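# Set a fallen bottle upright inside the crate

## Task

A bottle lies on its side on the tray; get it standing upright inside the crate. The crate and tray must end up neither tilted nor shifted from where they were. The bottle must stay in place by itself at the end, not only because the robot is holding it. Anything the robot is still touching at the end must not sag more than about a fingernail's width once released. Nothing may be put or knocked off the table.

## Robot and tools

Robot: two arms, left_arm and right_arm, each with a parallel-jaw gripper. The names are labels only and do not match sides of a camera image. Occasionally a held part gets a brief tug, or a loose object gets nudged, by something outside the robot.

Frame: a single scene frame, in metres. The origin sits on the table surface midway between the arms. +x points out across the table, +z points up, and left_arm is on the +y side. Gripper frame: fingers extend along the gripper's +z and close along its y. end_effector_position is the spot between the pads when shut. Closed fingertips stick out about 33 mm past it, fully open about 9 mm. While closing, the tips advance roughly 24 mm away from the arm, so keep that much clearance over a surface. Reported hand positions can be somewhat wrong, more so at long reach.

The row (used by execute_actions and move): 20 numbers, always both arms, even if one is idle. First left_arm: x, y, z, qw, qx, qy, qz, then left gripper position, force_limit, speed; then the same ten for right_arm and its gripper. x, y, z is an absolute target for the gripper's end_effector_position in the scene frame (metres); qw, qx, qy, qz is an absolute target orientation, scalar first, also in the scene frame. The three gripper numbers each run from -1 to 1. position: +1 = fully open (140 mm), about -0.8 = pads touching, -1 = close until blocked. force_limit: about 14 N at -1, 60 N at 0, 107 N at +1 (for parts up to 40 mm wide). speed: pad gap changes at about 30 mm/s at -1, 140 at 0, 250 at +1. Optionally 14 more numbers in 0..1 follow: stiffness scales for the 7 joints of left_arm then 7 of right_arm, in Joint positions order; they persist until changed, and low values can stop a small move from starting.

To keep an arm still, resend its full last-reported pose and the same gripper numbers each call; 0 in a gripper slot is a real command, not 'no change'. To hold orientation, repeat the same quaternion rather than copying a drifted reported one.

execute_actions(actions): a list of actions; each action is a list of up to 15 rows, one per 1/30 s control step; if shorter, the final row is held to fill 15 steps. An empty list just returns state and images. Each step the commanded pose is clipped to within 70 mm and 16 degrees of the measured pose, and damped inverse kinematics chases it, favouring position over orientation. An action is rejected for both arms if any target lies over 0.6 m from that gripper's current position along any of its axes; if the first action fails this or any action is malformed, nothing runs.

move(target, speed, blocking): target is one row as above (absolute poses). Each gripper follows a straight line to its pose; both finish together, taking 0.5 to 10 s (cut short at 10 s). speed is m/s, 0.002 to 0.5, default 0.25; rotation is capped at twice that in rad/s. Gripper numbers are applied at the start. Paths ignore obstacles and the other arm. Faster touches hit harder, and targets set deeper past contact press harder. Result adds a 'move:' line: done, off_target, moving, held, fault, plus limits such as paced (pose clipped) or held (steps blocked; afterwards the arm may jump faster than speed), and each gripper's distance to its pose. blocking=false returns after 0.5 s while motion continues; then only wait or stop are accepted until a result shows the move ended.

wait(seconds): 0 to 10; arms keep their last command; returns early if a running move ends. stop(): brakes a running move (needs some distance); fingers carry on. zoom_image(camera, region): camera is cam_high (896x504), cam_low (896x504), cam_left_wrist or cam_right_wrist (504x504); region is [x0, y0, x1, y1] pixels from the top-left, at most 504x504. finished_scene(scene): ends the scene after the last command is held; irreversible, so only call it once the bottle stands on its own in the crate and the robot is clear.

Results: state line 'left_arm: … | right_arm: …' with pose per gripper; 'Hand target' lines show what each arm is driving toward; 'pose unreachable' means the clearance check altered or blocked that arm's command; HELD marks steps where an arm's command was held back. object_status: 0 moving, 1 blocked while opening, 2 blocked while closing (a grip), 3 reached requested position or pads met (thin items may still be held). Confirm a grasp by status 2. To squeeze harder while at 2, raise force_limit and switch position -1 to -0.98 or back. position_measured is in counts: 3 open, 230 closed, not linear. Joint torques and external torque estimates include offsets, friction, noise and held weight.

Avoid: arms colliding or pushing each other; hard contact, which can cause a TORQUE FAULT (arm frozen 10 s; load limits 35, 35, 32, 30, 12, 12, 12 N m from waist to wrist roll, held weight included); holding loads long enough to overheat motors (MOTOR HOT warning, then OVER-TEMPERATURE FAULT braking); dropping, slamming or tipping the bottle; shoving or tilting the crate or tray; pushing anything off the table. Joint ranges (rad): waist ±2.744, shoulder ±1.784, upper arm roll ±2.901, elbow -3.042 to -0.152, forearm roll ±2.807, wrist pitch 0.544 to 4.517, wrist roll ±3.016. Quicker, smoother, low-effort motion is preferred.

Each tool is called after "Request:" as name(argument=value, ...), one argument or row to a line, values as JSON.

## Session

Request:
execute_actions(
  actions=[],
)

Scene clock: 0.00 s.
left_arm: end_effector_position=(+0.0615, +0.6458, +0.3337) position_measured=3 object_status=3 end_effector_quat_wxyz=(+0.517, +0.784, -0.008, +0.343) | right_arm: end_effector_position=(+0.5245, +0.3368, +0.2148) position_measured=3 object_status=3 end_effector_quat_wxyz=(-0.089, +0.685, +0.720, +0.068)
Joint positions: left_arm=[ 1.698  0.309  0.055 -1.793 -0.491  0.836  0.182] | right_arm=[ 0.94   0.801  0.155 -0.94   0.063  1.879 -2.348]
Joint velocities: left_arm=[ 0.     0.    -0.001 -0.    -0.001 -0.001 -0.002] | right_arm=[ 0.001 -0.     0.    -0.001 -0.001 -0.001  0.002]
Joint torques (N m, as the joint torque sensors report them, + toward a larger angle): no reading
External joint torques (N m, as the arm's controller estimates them; a push from outside toward a larger angle lowers the number): no reading
Hand target (left_arm): +0.062, +0.646, +0.334; +0.517, +0.784, -0.008, +0.343
Hand target (right_arm): +0.524, +0.337, +0.215; -0.089, +0.685, +0.720, +0.068
Joint stiffness scale: left_arm=[1. 1. 1. 1. 1. 1. 1.] | right_arm=[1. 1. 1. 1. 1. 1. 1.]

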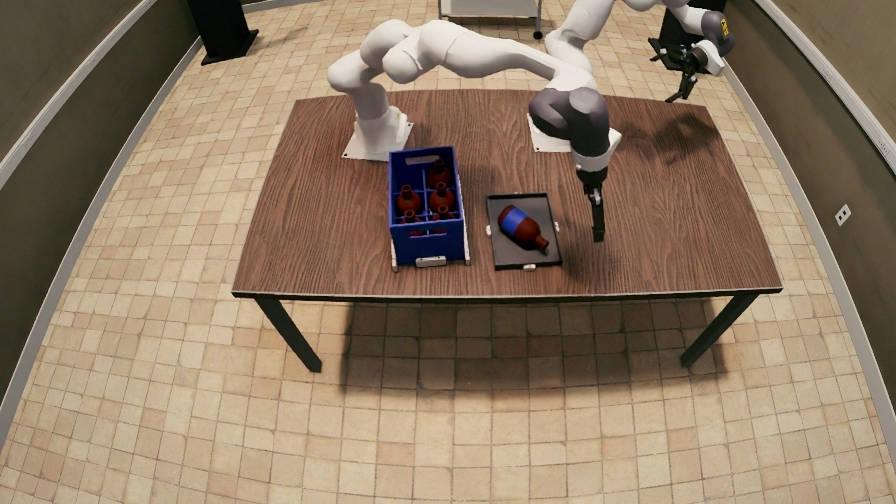

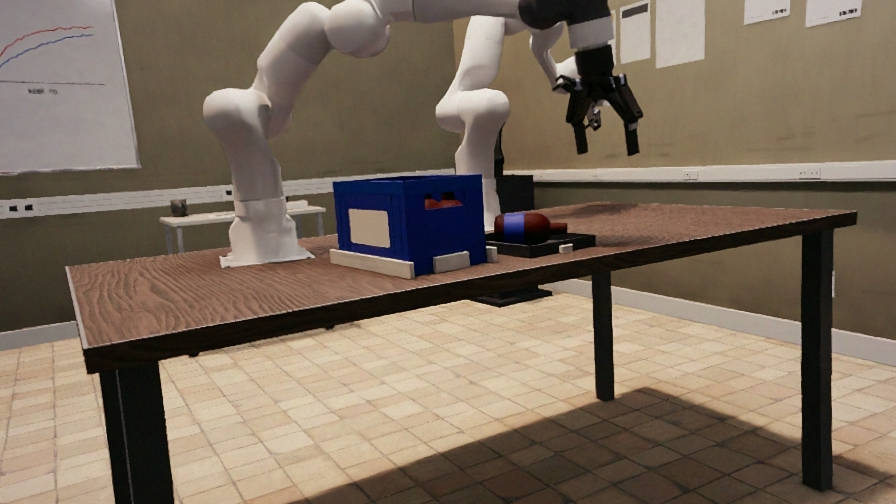

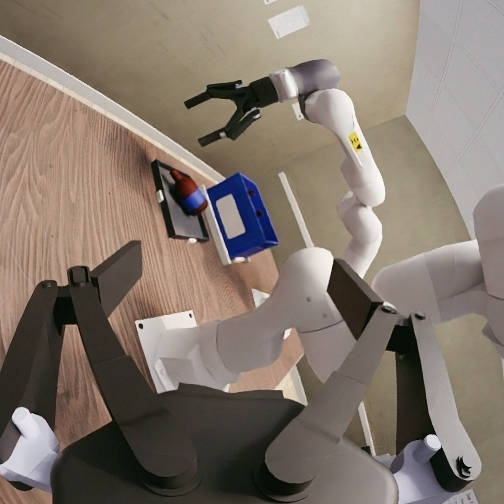

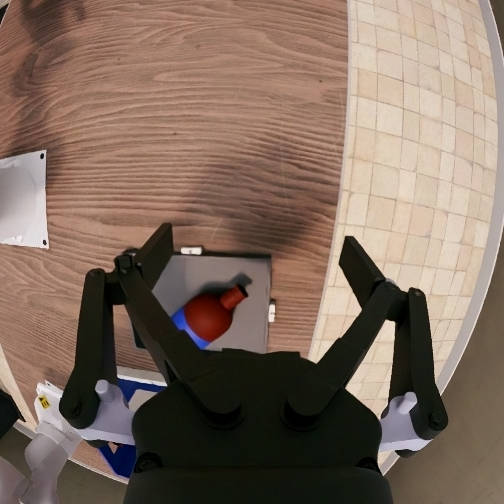

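Request:
zoom_image(
  camera="cam_high",
  region=[340, 100, 640, 300],
)

Request:
zoom_image(
  camera="cam_low",
  region=[300, 150, 620, 300],
)

Region (340, 100, 640, 300) of cam_high's 896x504 image, scaled by 1.680, with more detail than that image has.

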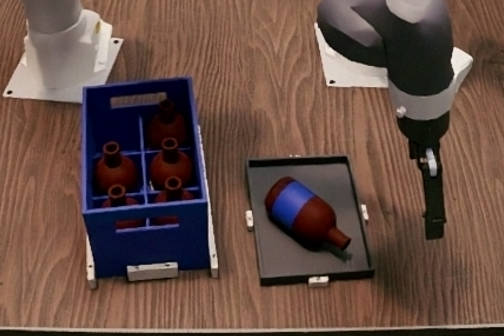

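Region (300, 150, 620, 300) of cam_low's 896x504 image, scaled by 1.575, with more detail than that image has; it fills the top 236 rows of this view, and the rest is white.

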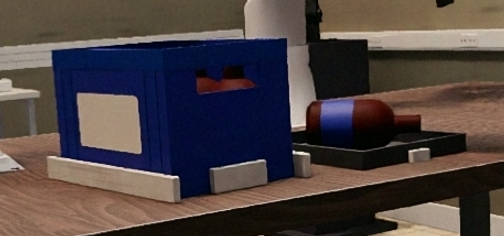

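Request:
move(
  target=[0.22,0.58,0.45,0,0.819,-0.574,0,1,0,0, 0.42,0.08,0.36,0,0.924,0.383,0,1,0,0],
  speed=0.3,
)

Scene clock: 67.03 s.
left_arm: end_effector_position=(+0.2239, +0.5757, +0.4551) position_measured=3 object_status=3 end_effector_quat_wxyz=(+0.002, +0.818, -0.575, +0.008) | right_arm: end_effector_position=(+0.4214, +0.0814, +0.3594) position_measured=3 object_status=3 end_effector_quat_wxyz=(-0.002, +0.920, +0.391, +0.001)
Joint positions: left_arm=[ 1.241 -0.663 -0.285 -2.047 -0.193  1.401  0.668] | right_arm=[ 0.983 -0.04  -0.038 -1.757  0.001  1.719 -1.613]
Joint velocities: left_arm=[-0.     0.     0.002  0.     0.     0.006  0.011] | right_arm=[-0.    -0.     0.    -0.    -0.    -0.002  0.028]
Joint torques (N m, as the joint torque sensors report them, + toward a larger angle): left_arm=[-0.38 -6.96  5.04 22.09  1.14  2.89  0.24] | right_arm=[ -0.26 -32.     0.29  23.64  -0.16   1.84   0.2 ]
External joint torques (N m, as the arm's controller estimates them; a push from outside toward a larger angle lowers the number): left_arm=[-0.41 -0.69  0.06  0.07  0.41  0.45  0.24] | right_arm=[-0.33 -1.29  0.22 -0.68 -1.04 -0.69  0.2 ]
Hand target (left_arm): +0.223, +0.577, +0.455; -0.000, +0.816, -0.578, +0.007
Hand target (right_arm): +0.421, +0.078, +0.358; +0.001, +0.923, +0.384, -0.002
Off the commanded pose (left_arm): 0.008 m, 1 deg.
Off the commanded pose (right_arm): 0.002 m, 1 deg.
Joint stiffness scale: left_arm=[1. 1. 1. 1. 1. 1. 1.] | right_arm=[1. 1. 1. 1. 1. 1. 1.]
move: off_target (left_arm)

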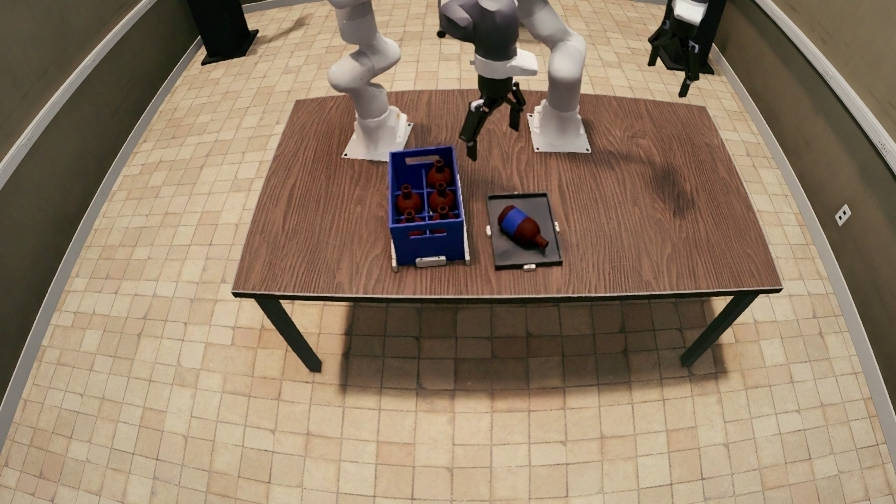

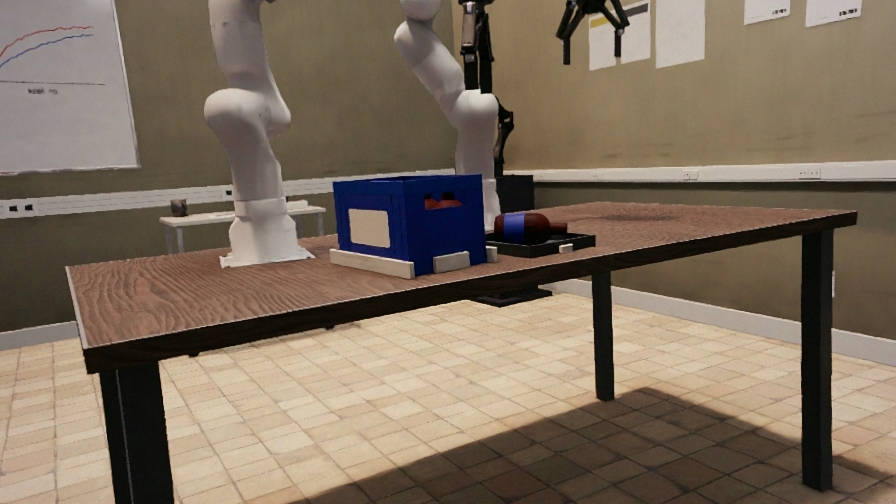

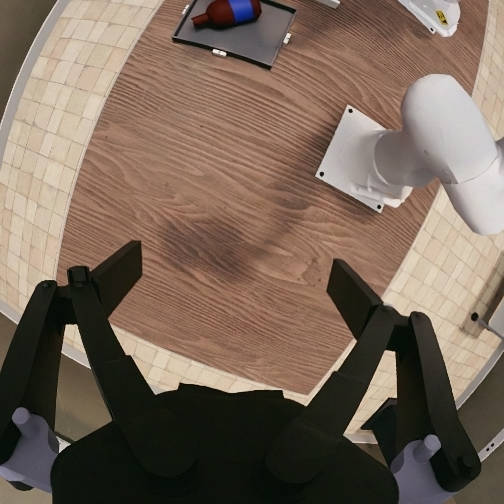

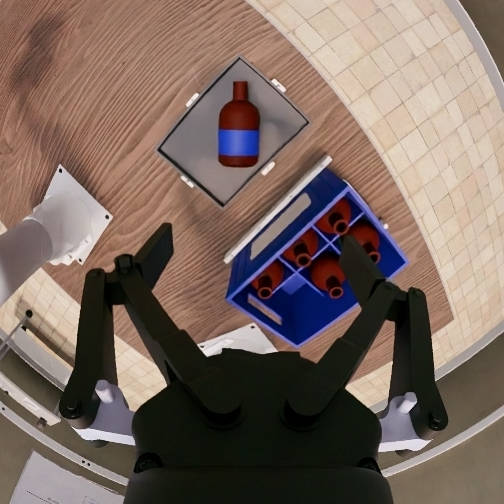

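Request:
move(
  target=[0.22,0.58,0.45,0,0.819,-0.574,0,1,0,0, 0.46,0.14,0.24,0,0.924,0.383,0,1,0,0],
  speed=0.25,
)

Scene clock: 87.73 s.
left_arm: end_effector_position=(+0.2202, +0.5794, +0.4498) position_measured=3 object_status=3 end_effector_quat_wxyz=(+0.002, +0.819, -0.574, +0.002) | right_arm: end_effector_position=(+0.4599, +0.1385, +0.2388) position_measured=3 object_status=3 end_effector_quat_wxyz=(+0.002, +0.922, +0.387, -0.003)
Joint positions: left_arm=[ 1.241 -0.667 -0.285 -2.063 -0.181  1.415  0.671] | right_arm=[ 0.996  0.206 -0.028 -1.749  0.004  1.947 -1.583]
Joint velocities: left_arm=[-0.001 -0.    -0.     0.     0.001  0.001  0.   ] | right_arm=[ 0.001  0.001  0.001 -0.     0.     0.01   0.005]
Joint torques (N m, as the joint torque sensors report them, + toward a larger angle): left_arm=[ 1.11 -7.7   2.95 22.37  1.2   2.95 -0.04] | right_arm=[  0.9  -39.82   0.99  26.36   1.73   2.94   0.2 ]
External joint torques (N m, as the arm's controller estimates them; a push from outside toward a larger angle lowers the number): left_arm=[ 1.2  -1.32 -1.85  0.17  0.44  0.49 -0.04] | right_arm=[ 0.82 -0.81  0.89  2.06  0.91  0.44  0.2 ]
Hand target (left_arm): +0.220, +0.580, +0.450; +0.000, +0.819, -0.574, +0.000
Hand target (right_arm): +0.460, +0.142, +0.240; -0.001, +0.923, +0.384, -0.000
Off the commanded pose (left_arm): 0.001 m, 0 deg.
Off the commanded pose (right_arm): 0.002 m, 1 deg.
Joint stiffness scale: left_arm=[1. 1. 1. 1. 1. 1. 1.] | right_arm=[1. 1. 1. 1. 1. 1. 1.]
move: done

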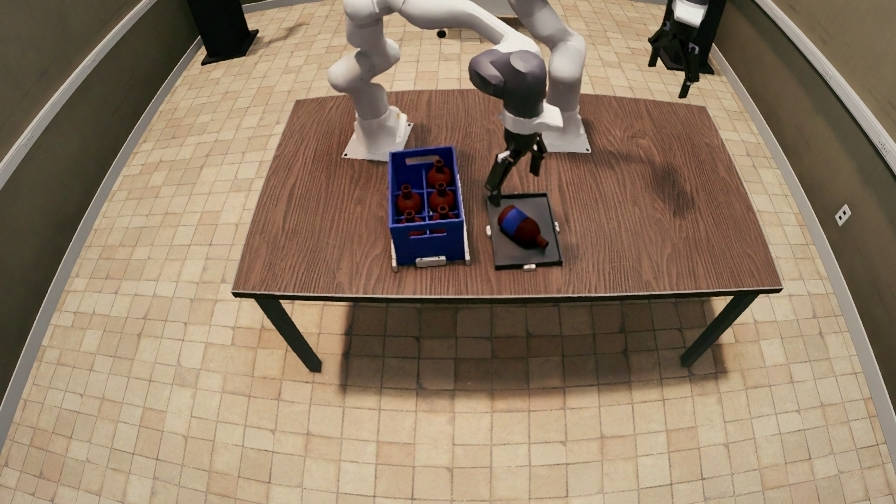

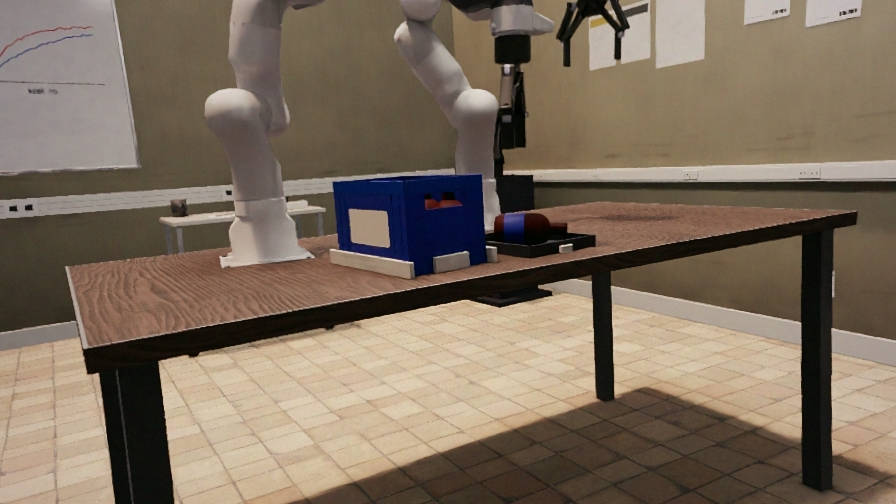

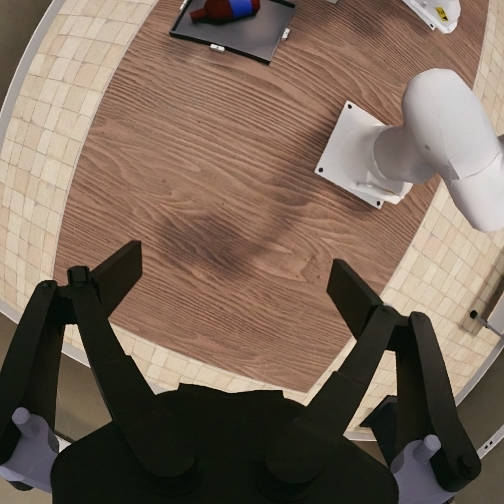

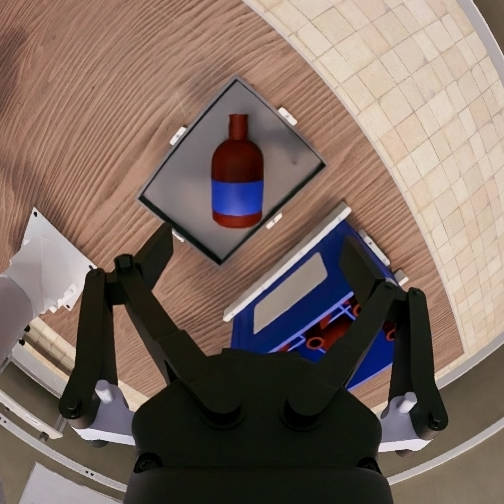

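Request:
move(
  target=[0.22,0.58,0.45,0,0.819,-0.574,0,1,0,0, 0.446,0.168,0.11,0,0.921,0.390,0,1,0,0],
  speed=0.2,
)

Scene clock: 108.63 s.
left_arm: end_effector_position=(+0.2202, +0.5794, +0.4498) position_measured=3 object_status=3 end_effector_quat_wxyz=(+0.002, +0.819, -0.574, +0.002) | right_arm: end_effector_position=(+0.4457, +0.1677, +0.1089) position_measured=3 object_status=3 end_effector_quat_wxyz=(+0.001, +0.919, +0.395, -0.003)
Joint positions: left_arm=[ 1.241 -0.667 -0.285 -2.064 -0.181  1.415  0.671] | right_arm=[ 1.028  0.364 -0.011 -1.869  0.005  2.227 -1.552]
Joint velocities: left_arm=[-0.001 -0.     0.    -0.001  0.     0.001 -0.   ] | right_arm=[ 0.001 -0.001 -0.    -0.001 -0.002  0.011  0.004]
Joint torques (N m, as the joint torque sensors report them, + toward a larger angle): left_arm=[ 1.04 -7.76  2.99 22.44  1.15  2.89 -0.01] | right_arm=[  0.81 -43.08   0.94  23.81   1.54   2.97   0.19]
External joint torques (N m, as the arm's controller estimates them; a push from outside toward a larger angle lowers the number): left_arm=[ 1.04 -1.47 -1.92  0.3   0.38  0.44 -0.01] | right_arm=[ 0.86 -0.65  0.76  0.99  0.86  0.46  0.19]
Hand target (left_arm): +0.220, +0.580, +0.450; +0.000, +0.819, -0.574, +0.000
Hand target (right_arm): +0.446, +0.170, +0.110; -0.002, +0.920, +0.392, -0.000
Off the commanded pose (left_arm): 0.001 m, 0 deg.
Off the commanded pose (right_arm): 0.001 m, 1 deg.
Joint stiffness scale: left_arm=[1. 1. 1. 1. 1. 1. 1.] | right_arm=[1. 1. 1. 1. 1. 1. 1.]
move: done

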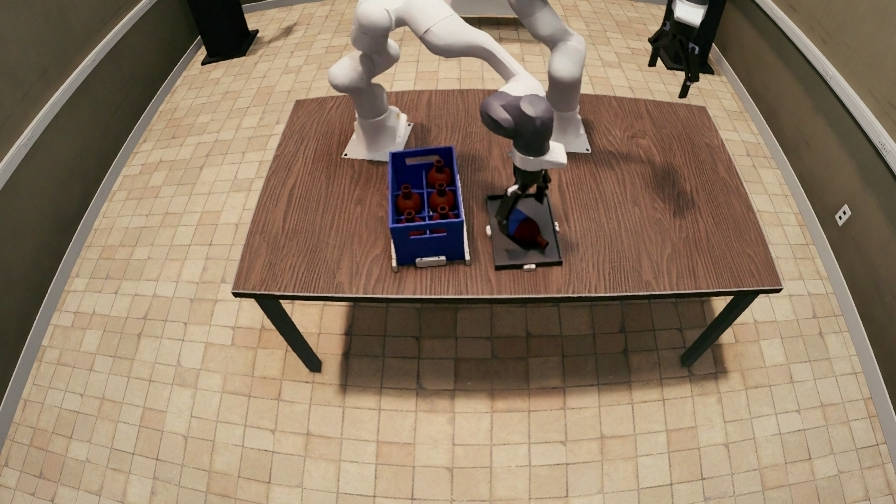

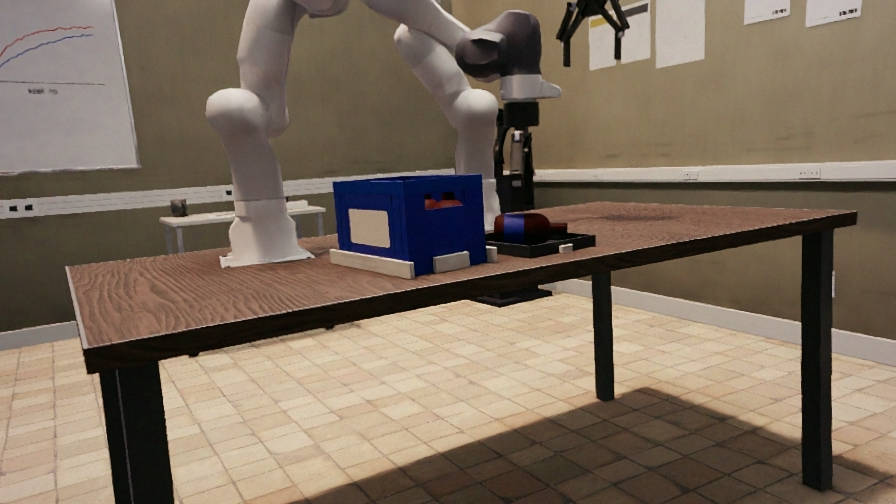

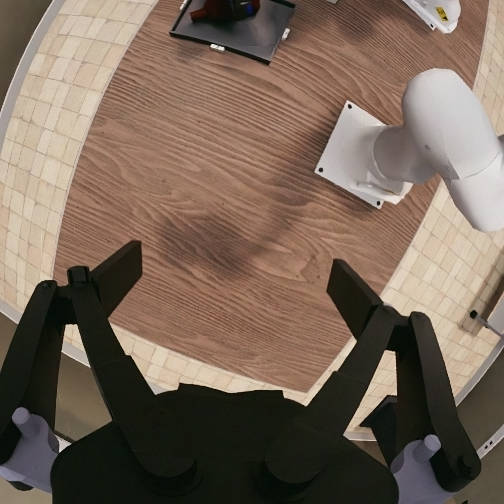

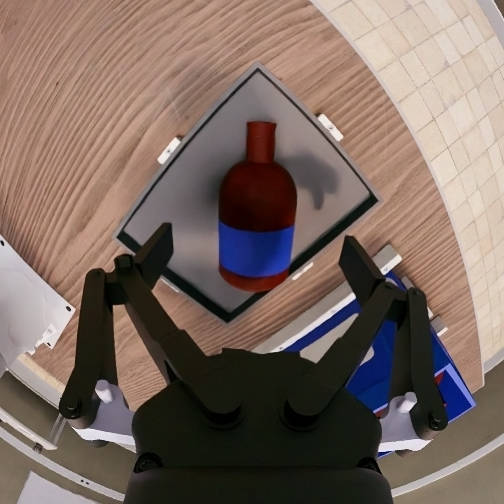

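Request:
move(
  target=[0.22,0.58,0.45,0,0.819,-0.574,0,1,0,0, 0.441,0.162,0.05,0,0.921,0.390,0,0.6,0,0.5],
  speed=0.08,
)

Scene clock: 117.60 s.
left_arm: end_effector_position=(+0.2201, +0.5794, +0.4497) position_measured=3 object_status=3 end_effector_quat_wxyz=(+0.002, +0.819, -0.574, +0.002) | right_arm: end_effector_position=(+0.4411, +0.1619, +0.0503) position_measured=53 object_status=3 end_effector_quat_wxyz=(+0.001, +0.919, +0.394, -0.002)
Joint positions: left_arm=[ 1.241 -0.667 -0.285 -2.064 -0.181  1.415  0.671] | right_arm=[ 1.028  0.432 -0.011 -1.934  0.005  2.362 -1.55 ]
Joint velocities: left_arm=[-0.001  0.     0.    -0.001 -0.001 -0.001  0.   ] | right_arm=[-0.    -0.002 -0.003 -0.    -0.     0.01  -0.001]
Joint torques (N m, as the joint torque sensors report them, + toward a larger angle): left_arm=[ 0.93 -7.6   3.08 22.77  1.2   2.89 -0.04] | right_arm=[  0.56 -43.26   0.78  21.03   1.35   2.94   0.22]
External joint torques (N m, as the arm's controller estimates them; a push from outside toward a larger angle lowers the number): left_arm=[ 0.91 -1.43 -1.83  0.76  0.43  0.45 -0.04] | right_arm=[ 0.69 -0.11  0.63 -0.55  0.74  0.42  0.22]
Hand target (left_arm): +0.220, +0.580, +0.450; +0.000, +0.819, -0.574, +0.000
Hand target (right_arm): +0.441, +0.163, +0.050; -0.001, +0.921, +0.391, -0.000
Off the commanded pose (left_arm): 0.001 m, 0 deg.
Off the commanded pose (right_arm): 0.000 m, 1 deg.
Joint stiffness scale: left_arm=[1. 1. 1. 1. 1. 1. 1.] | right_arm=[1. 1. 1. 1. 1. 1. 1.]
move: done

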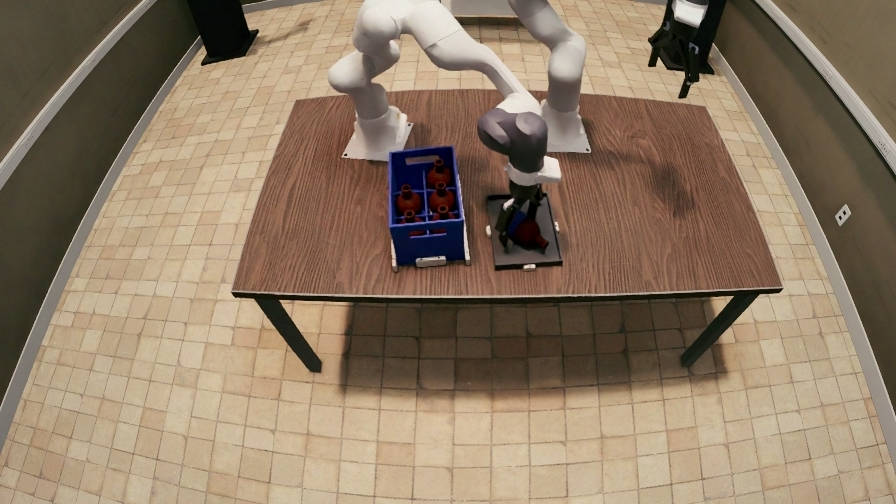

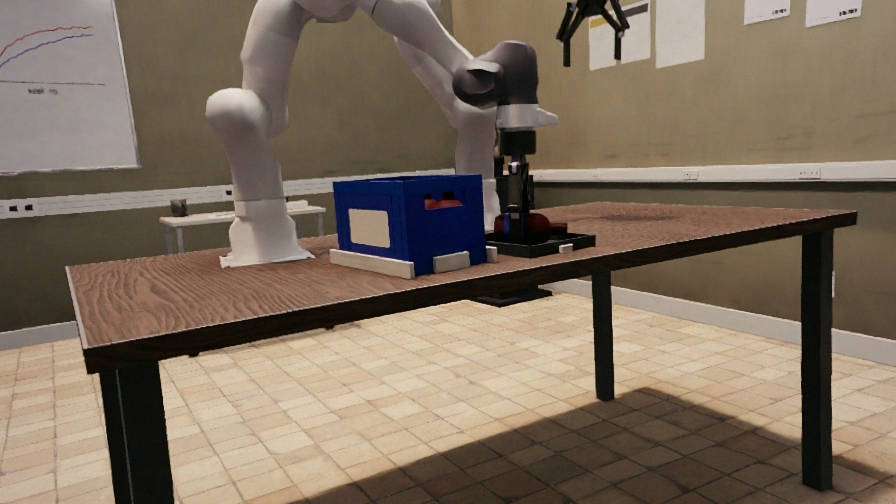

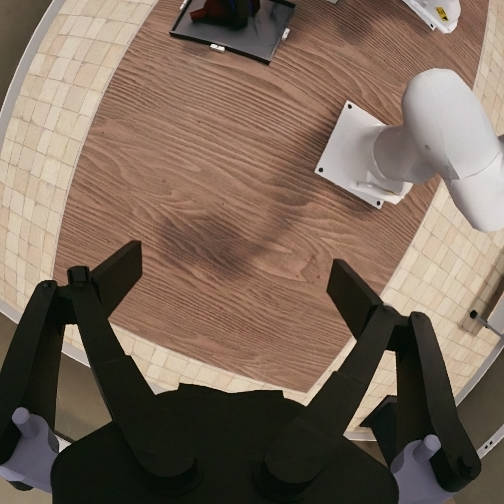

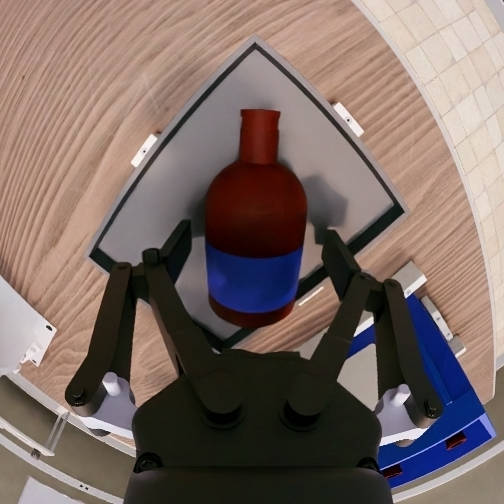

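Request:
zoom_image(
  camera="cam_low",
  region=[460, 150, 620, 270],
)

Region (460, 150, 620, 270) of cam_low's 896x504 image, scaled by 3.150, with more detail than that image has; it fills the top 378 rows of this view, and the rest is white.

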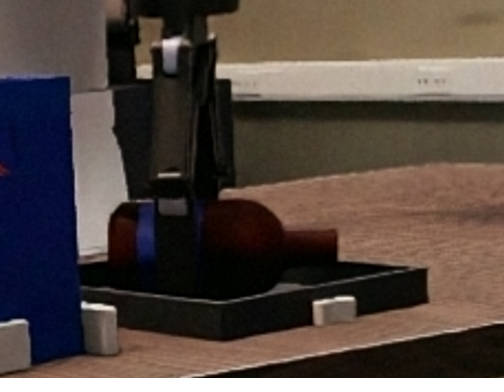

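Request:
execute_actions(
  actions=[
    [[0.22,0.58,0.45,0,0.819,-0.574,0,1,0,0, 0.441,0.162,0.05,0,0.921,0.390,0,-1,0.5,0]],
    [[0.22,0.58,0.45,0,0.819,-0.574,0,1,0,0, 0.441,0.162,0.05,0,0.921,0.390,0,-1,0.5,0]],
  ],
)

Scene clock: 122.17 s.
left_arm: end_effector_position=(+0.2201, +0.5794, +0.4497) position_measured=3 object_status=3 end_effector_quat_wxyz=(+0.002, +0.819, -0.574, +0.002) | right_arm: end_effector_position=(+0.4408, +0.1617, +0.0501) position_measured=123 object_status=2 end_effector_quat_wxyz=(+0.001, +0.919, +0.393, -0.001)
Joint positions: left_arm=[ 1.241 -0.667 -0.285 -2.064 -0.181  1.415  0.671] | right_arm=[ 1.028  0.43  -0.011 -1.937  0.005  2.365 -1.548]
Joint velocities: left_arm=[-0.001  0.     0.001 -0.001  0.001  0.    -0.   ] | right_arm=[-0.001 -0.002 -0.    -0.001 -0.    -0.001  0.   ]
Joint torques (N m, as the joint torque sensors report them, + toward a larger angle): left_arm=[ 0.77 -7.49  2.96 22.53  1.16  2.91 -0.05] | right_arm=[  0.44 -44.08   0.35  20.91   0.99   2.95   0.2 ]
External joint torques (N m, as the arm's controller estimates them; a push from outside toward a larger angle lowers the number): left_arm=[ 0.74 -1.34 -1.97  0.51  0.38  0.47 -0.05] | right_arm=[ 0.44 -1.11  0.1  -0.59  0.38  0.44  0.2 ]
External joint torques at the end of the 1st action: left_arm=[ 1.02 -1.12 -1.95  0.49  0.39  0.46 -0.04] | right_arm=[ 0.63 -1.    0.09 -0.68  0.38  0.43  0.16]
Hand target (left_arm): +0.220, +0.580, +0.450; +0.000, +0.819, -0.574, +0.000
Hand target (right_arm): +0.441, +0.162, +0.050; +0.000, +0.921, +0.390, -0.000
Off the commanded pose (left_arm): 0.001 m, 0 deg.
Off the commanded pose (right_arm): 0.000 m, 0 deg.
Joint stiffness scale: left_arm=[1. 1. 1. 1. 1. 1. 1.] | right_arm=[1. 1. 1. 1. 1. 1. 1.]
Step readings (end_effector_position; steps 1 to 15: 1st action; 16 to 30: 2nd action):
0: left_arm (+0.2201, +0.5794, +0.4497) | right_arm (+0.4415, +0.1623, +0.0504)
1: left_arm (+0.2201, +0.5794, +0.4497) | right_arm (+0.4414, +0.1623, +0.0504)
2: left_arm (+0.2201, +0.5794, +0.4497) | right_arm (+0.4413, +0.1621, +0.0502)
4: left_arm (+0.2201, +0.5794, +0.4497) | right_arm (+0.4410, +0.1617, +0.0499)
8: left_arm (+0.2201, +0.5794, +0.4497) | right_arm (+0.4407, +0.1617, +0.0497)
15: left_arm (+0.2201, +0.5794, +0.4497) | right_arm (+0.4408, +0.1617, +0.0501)
16: left_arm (+0.2201, +0.5794, +0.4497) | right_arm (+0.4408, +0.1617, +0.0501)
17: left_arm (+0.2201, +0.5794, +0.4497) | right_arm (+0.4408, +0.1617, +0.0501)
19: left_arm (+0.2201, +0.5794, +0.4497) | right_arm (+0.4408, +0.1617, +0.0501)
23: left_arm (+0.2201, +0.5794, +0.4497) | right_arm (+0.4408, +0.1617, +0.0501)
30: end_effector_position above

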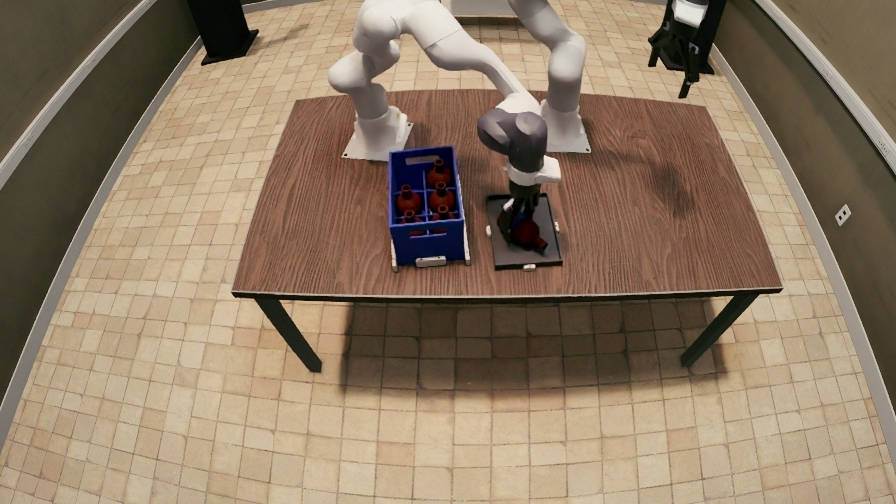

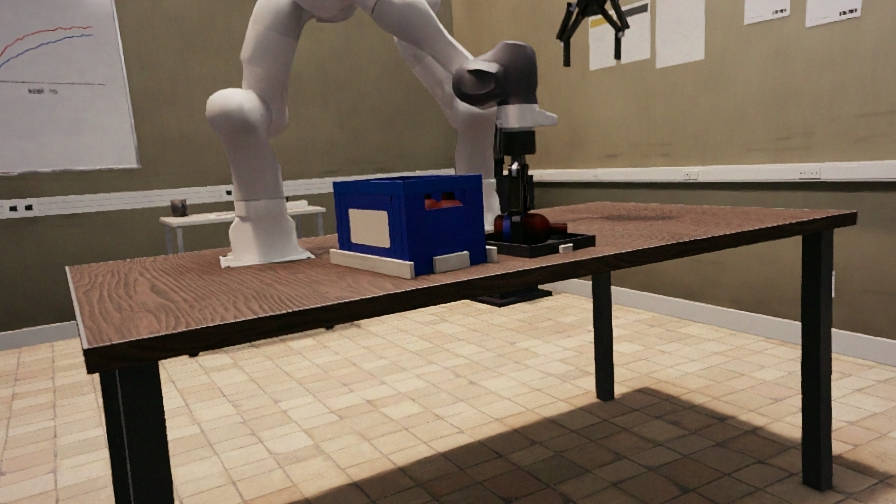

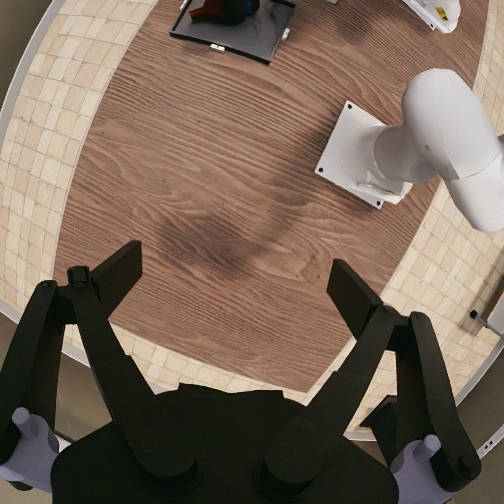

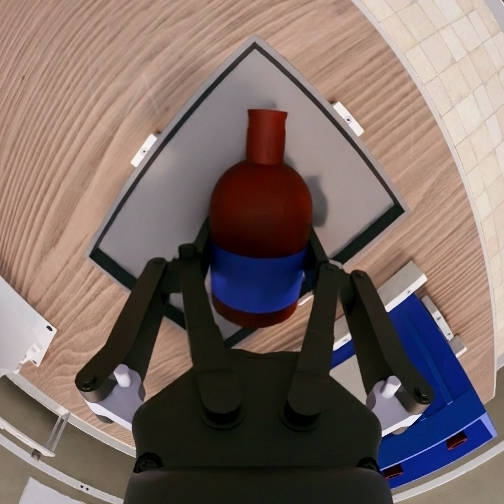

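Request:
move(
  target=[0.22,0.58,0.45,0,0.819,-0.574,0,1,0,0, 0.441,0.162,0.20,0,0.921,0.390,0,-1,0.5,0],
  speed=0.15,
)

Scene clock: 126.60 s.
left_arm: end_effector_position=(+0.2201, +0.5794, +0.4497) position_measured=3 object_status=3 end_effector_quat_wxyz=(+0.002, +0.819, -0.574, +0.002) | right_arm: end_effector_position=(+0.4393, +0.1600, +0.1983) position_measured=123 object_status=2 end_effector_quat_wxyz=(-0.000, +0.921, +0.390, -0.001)
Joint positions: left_arm=[ 1.241 -0.667 -0.285 -2.064 -0.181  1.415  0.671] | right_arm=[ 1.028  0.232 -0.012 -1.821  0.004  2.051 -1.541]
Joint velocities: left_arm=[-0.001 -0.    -0.    -0.001 -0.     0.     0.001] | right_arm=[ 0.     0.001  0.001  0.    -0.    -0.011  0.002]
Joint torques (N m, as the joint torque sensors report them, + toward a larger angle): left_arm=[ 0.9  -7.51  2.99 22.73  1.17  2.91 -0.02] | right_arm=[  0.76 -41.03  -0.25  26.91  -0.26   2.13   0.15]
External joint torques (N m, as the arm's controller estimates them; a push from outside toward a larger angle lowers the number): left_arm=[ 0.91 -1.25 -1.9   0.63  0.4   0.46 -0.02] | right_arm=[ 0.79 -1.63 -0.37  2.96 -1.03 -0.39  0.15]
Hand target (left_arm): +0.220, +0.580, +0.450; +0.000, +0.819, -0.574, +0.000
Hand target (right_arm): +0.441, +0.160, +0.201; +0.001, +0.922, +0.388, +0.001
Off the commanded pose (left_arm): 0.001 m, 0 deg.
Off the commanded pose (right_arm): 0.003 m, 0 deg.
Joint stiffness scale: left_arm=[1. 1. 1. 1. 1. 1. 1.] | right_arm=[1. 1. 1. 1. 1. 1. 1.]
move: done

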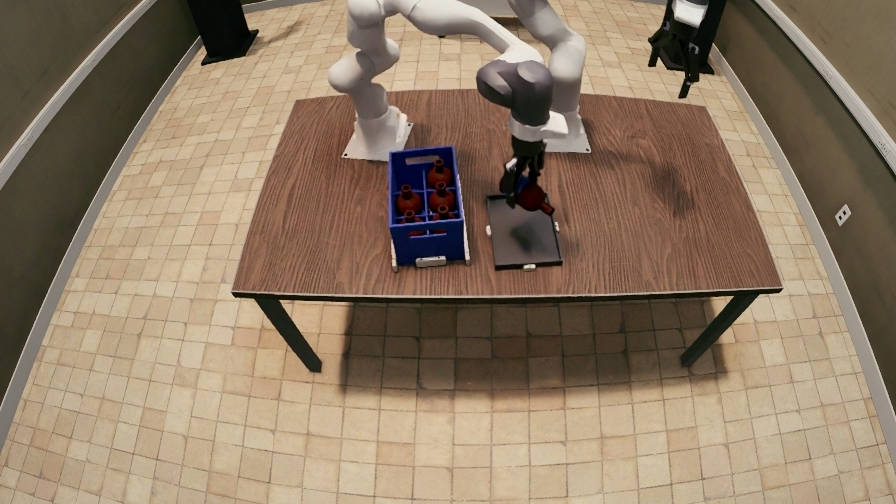

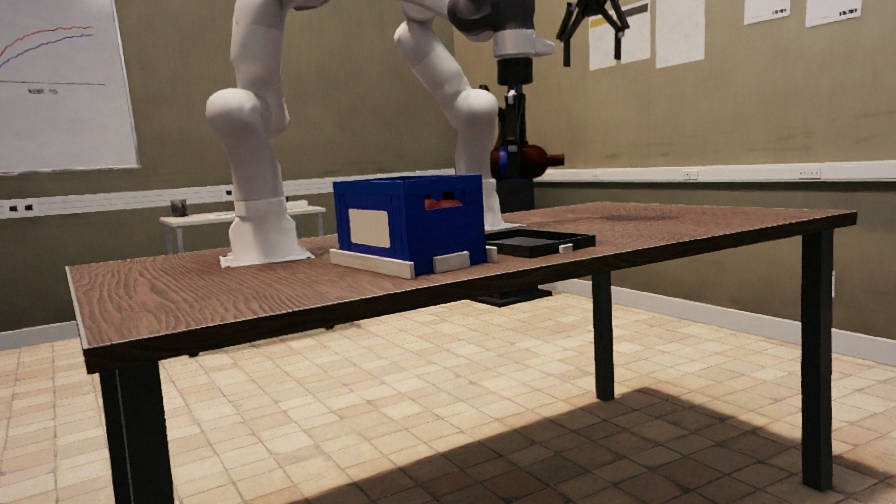

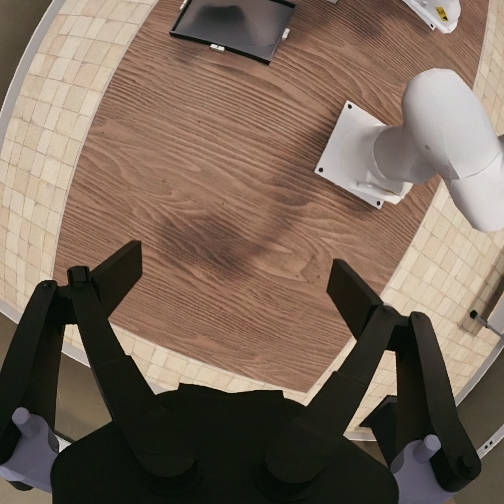

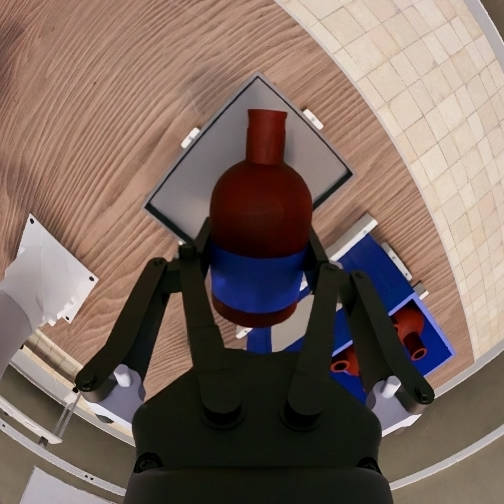

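Request:
move(
  target=[0.50,0.28,0.60,0,0.391,-0.921,0,0.3,0,0, 0.50,0.28,0.36,-0.276,0.651,0.276,0.651,-1,0.5,0],
  speed=0.25,
)

Scene clock: 143.77 s.
left_arm: end_effector_position=(+0.4996, +0.2779, +0.5989) position_measured=91 object_status=3 end_effector_quat_wxyz=(+0.004, -0.390, +0.921, -0.017) | right_arm: end_effector_position=(+0.4886, +0.2827, +0.3558) position_measured=123 object_status=2 end_effector_quat_wxyz=(-0.272, +0.657, +0.277, +0.646)
Joint positions: left_arm=[ 0.265  0.421 -0.879 -0.498  0.411  0.853  0.522] | right_arm=[ 1.182  0.398 -0.015 -2.33   0.205  4.288 -1.647]
Joint velocities: left_arm=[-0.106  0.046  0.067  0.109  0.047 -0.07   0.   ] | right_arm=[ 0.001  0.    -0.     0.     0.002  0.002  0.   ]
Joint torques (N m, as the joint torque sensors report them, + toward a larger angle): left_arm=[ -0.32 -32.4   -3.69  13.3    0.84   1.99  -0.09] | right_arm=[  1.65 -38.43  -0.59  19.93   0.53   3.93  -0.26]
External joint torques (N m, as the arm's controller estimates them; a push from outside toward a larger angle lowers the number): left_arm=[-0.55  0.55  0.46  1.2   0.33 -0.52 -0.09] | right_arm=[ 1.61 -1.45 -0.58  3.47  0.44  1.46 -0.28]
Hand target (left_arm): +0.497, +0.280, +0.597; +0.000, -0.393, +0.919, -0.013
Hand target (right_arm): +0.489, +0.282, +0.363; -0.273, +0.652, +0.275, +0.652
Off the commanded pose (left_arm): 0.002 m, 2 deg.
Off the commanded pose (right_arm): 0.012 m, 1 deg.
Joint stiffness scale: left_arm=[1. 1. 1. 1. 1. 1. 1.] | right_arm=[1. 1. 1. 1. 1. 1. 1.]
move: off_target (right_arm)

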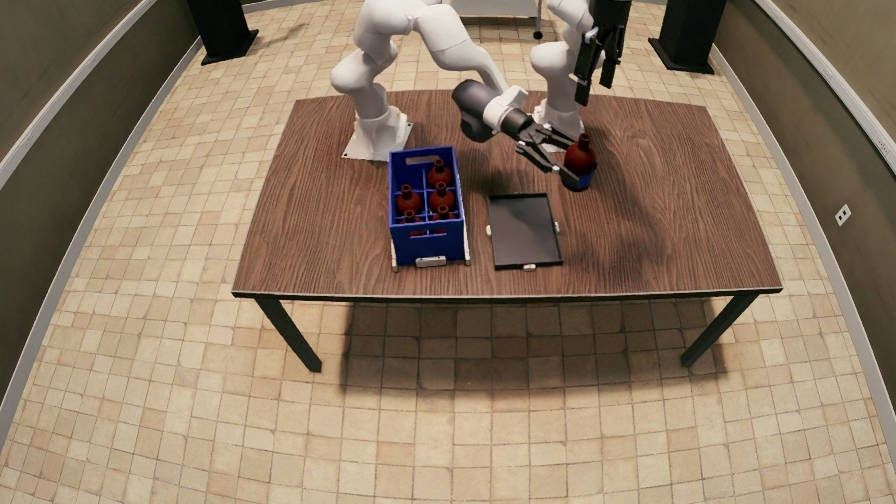

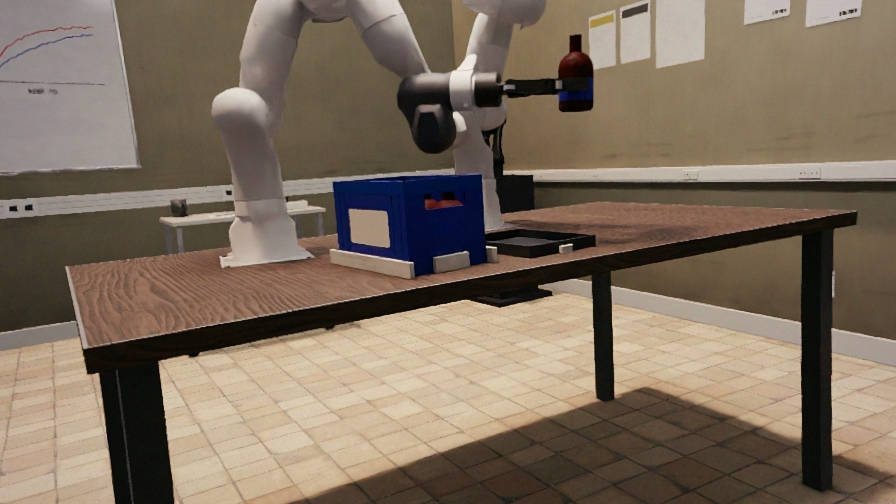

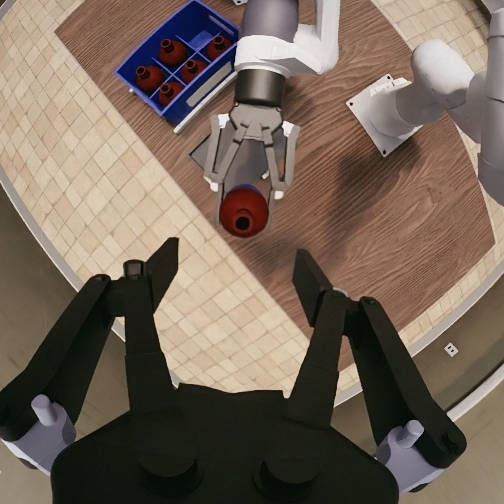

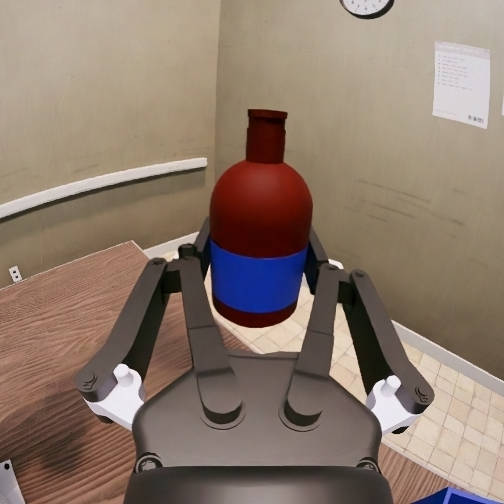

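Request:
move(
  target=[0.491,0.284,0.515,0,0.391,-0.921,0,0.1,0,0, 0.4886,0.2827,0.3558,-0.276,0.651,0.276,0.651,-1,0.5,0],
  speed=0.15,
)

Scene clock: 154.23 s.
left_arm: end_effector_position=(+0.4923, +0.2819, +0.5163) position_measured=117 object_status=3 end_effector_quat_wxyz=(+0.000, -0.395, +0.919, +0.004) | right_arm: end_effector_position=(+0.4888, +0.2819, +0.3482) position_measured=123 object_status=2 end_effector_quat_wxyz=(-0.271, +0.657, +0.279, +0.646)
Joint positions: left_arm=[ 0.791 -0.036 -0.903 -1.316 -0.023  1.29   0.673] | right_arm=[ 1.179  0.417 -0.015 -2.329  0.198  4.304 -1.646]
Joint velocities: left_arm=[-0.    -0.004  0.004 -0.005 -0.007  0.013  0.031] | right_arm=[-0.001 -0.    -0.002  0.    -0.001 -0.     0.   ]
Joint torques (N m, as the joint torque sensors report them, + toward a larger angle): left_arm=[  1.75 -18.78   0.53  21.67   0.09   2.9    0.33] | right_arm=[ -0.54 -38.76   0.47  19.5   -1.02   3.94   0.22]
External joint torques (N m, as the arm's controller estimates them; a push from outside toward a larger angle lowers the number): left_arm=[ 1.75 -1.6  -0.26  0.5  -0.68  0.44  0.33] | right_arm=[-0.5  -1.5   0.55  3.35 -1.13  1.47  0.2 ]
Hand target (left_arm): +0.493, +0.282, +0.517; +0.002, -0.389, +0.921, +0.002
Hand target (right_arm): +0.489, +0.283, +0.356; -0.276, +0.651, +0.276, +0.651
Off the commanded pose (left_arm): 0.003 m, 1 deg.
Off the commanded pose (right_arm): 0.008 m, 1 deg.
Joint stiffness scale: left_arm=[1. 1. 1. 1. 1. 1. 1.] | right_arm=[1. 1. 1. 1. 1. 1. 1.]
move: off_target (right_arm)

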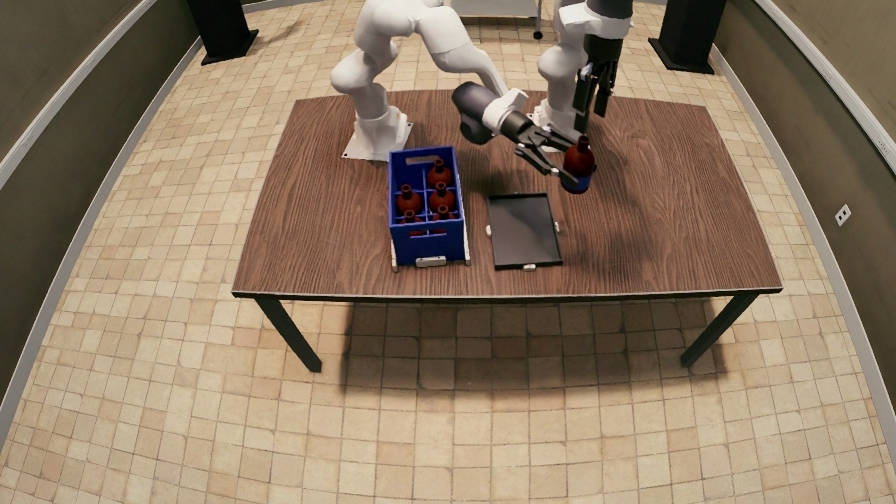

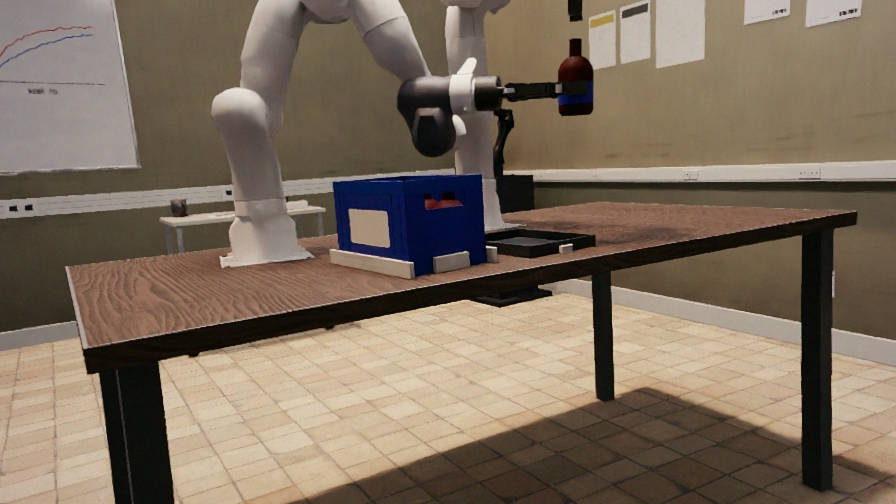

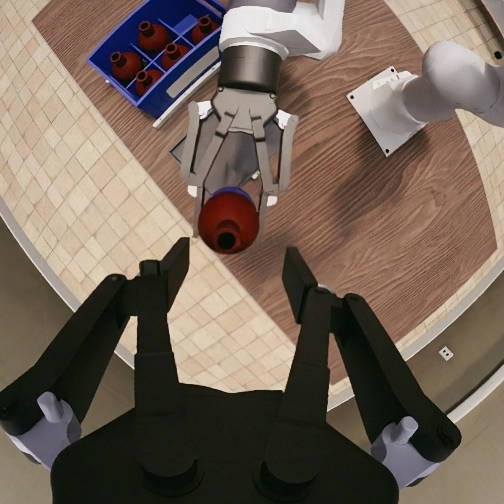

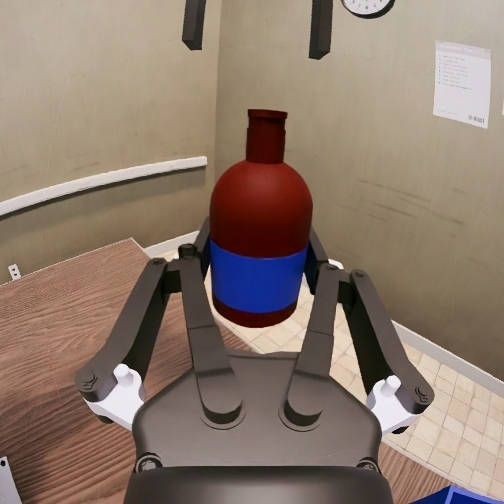

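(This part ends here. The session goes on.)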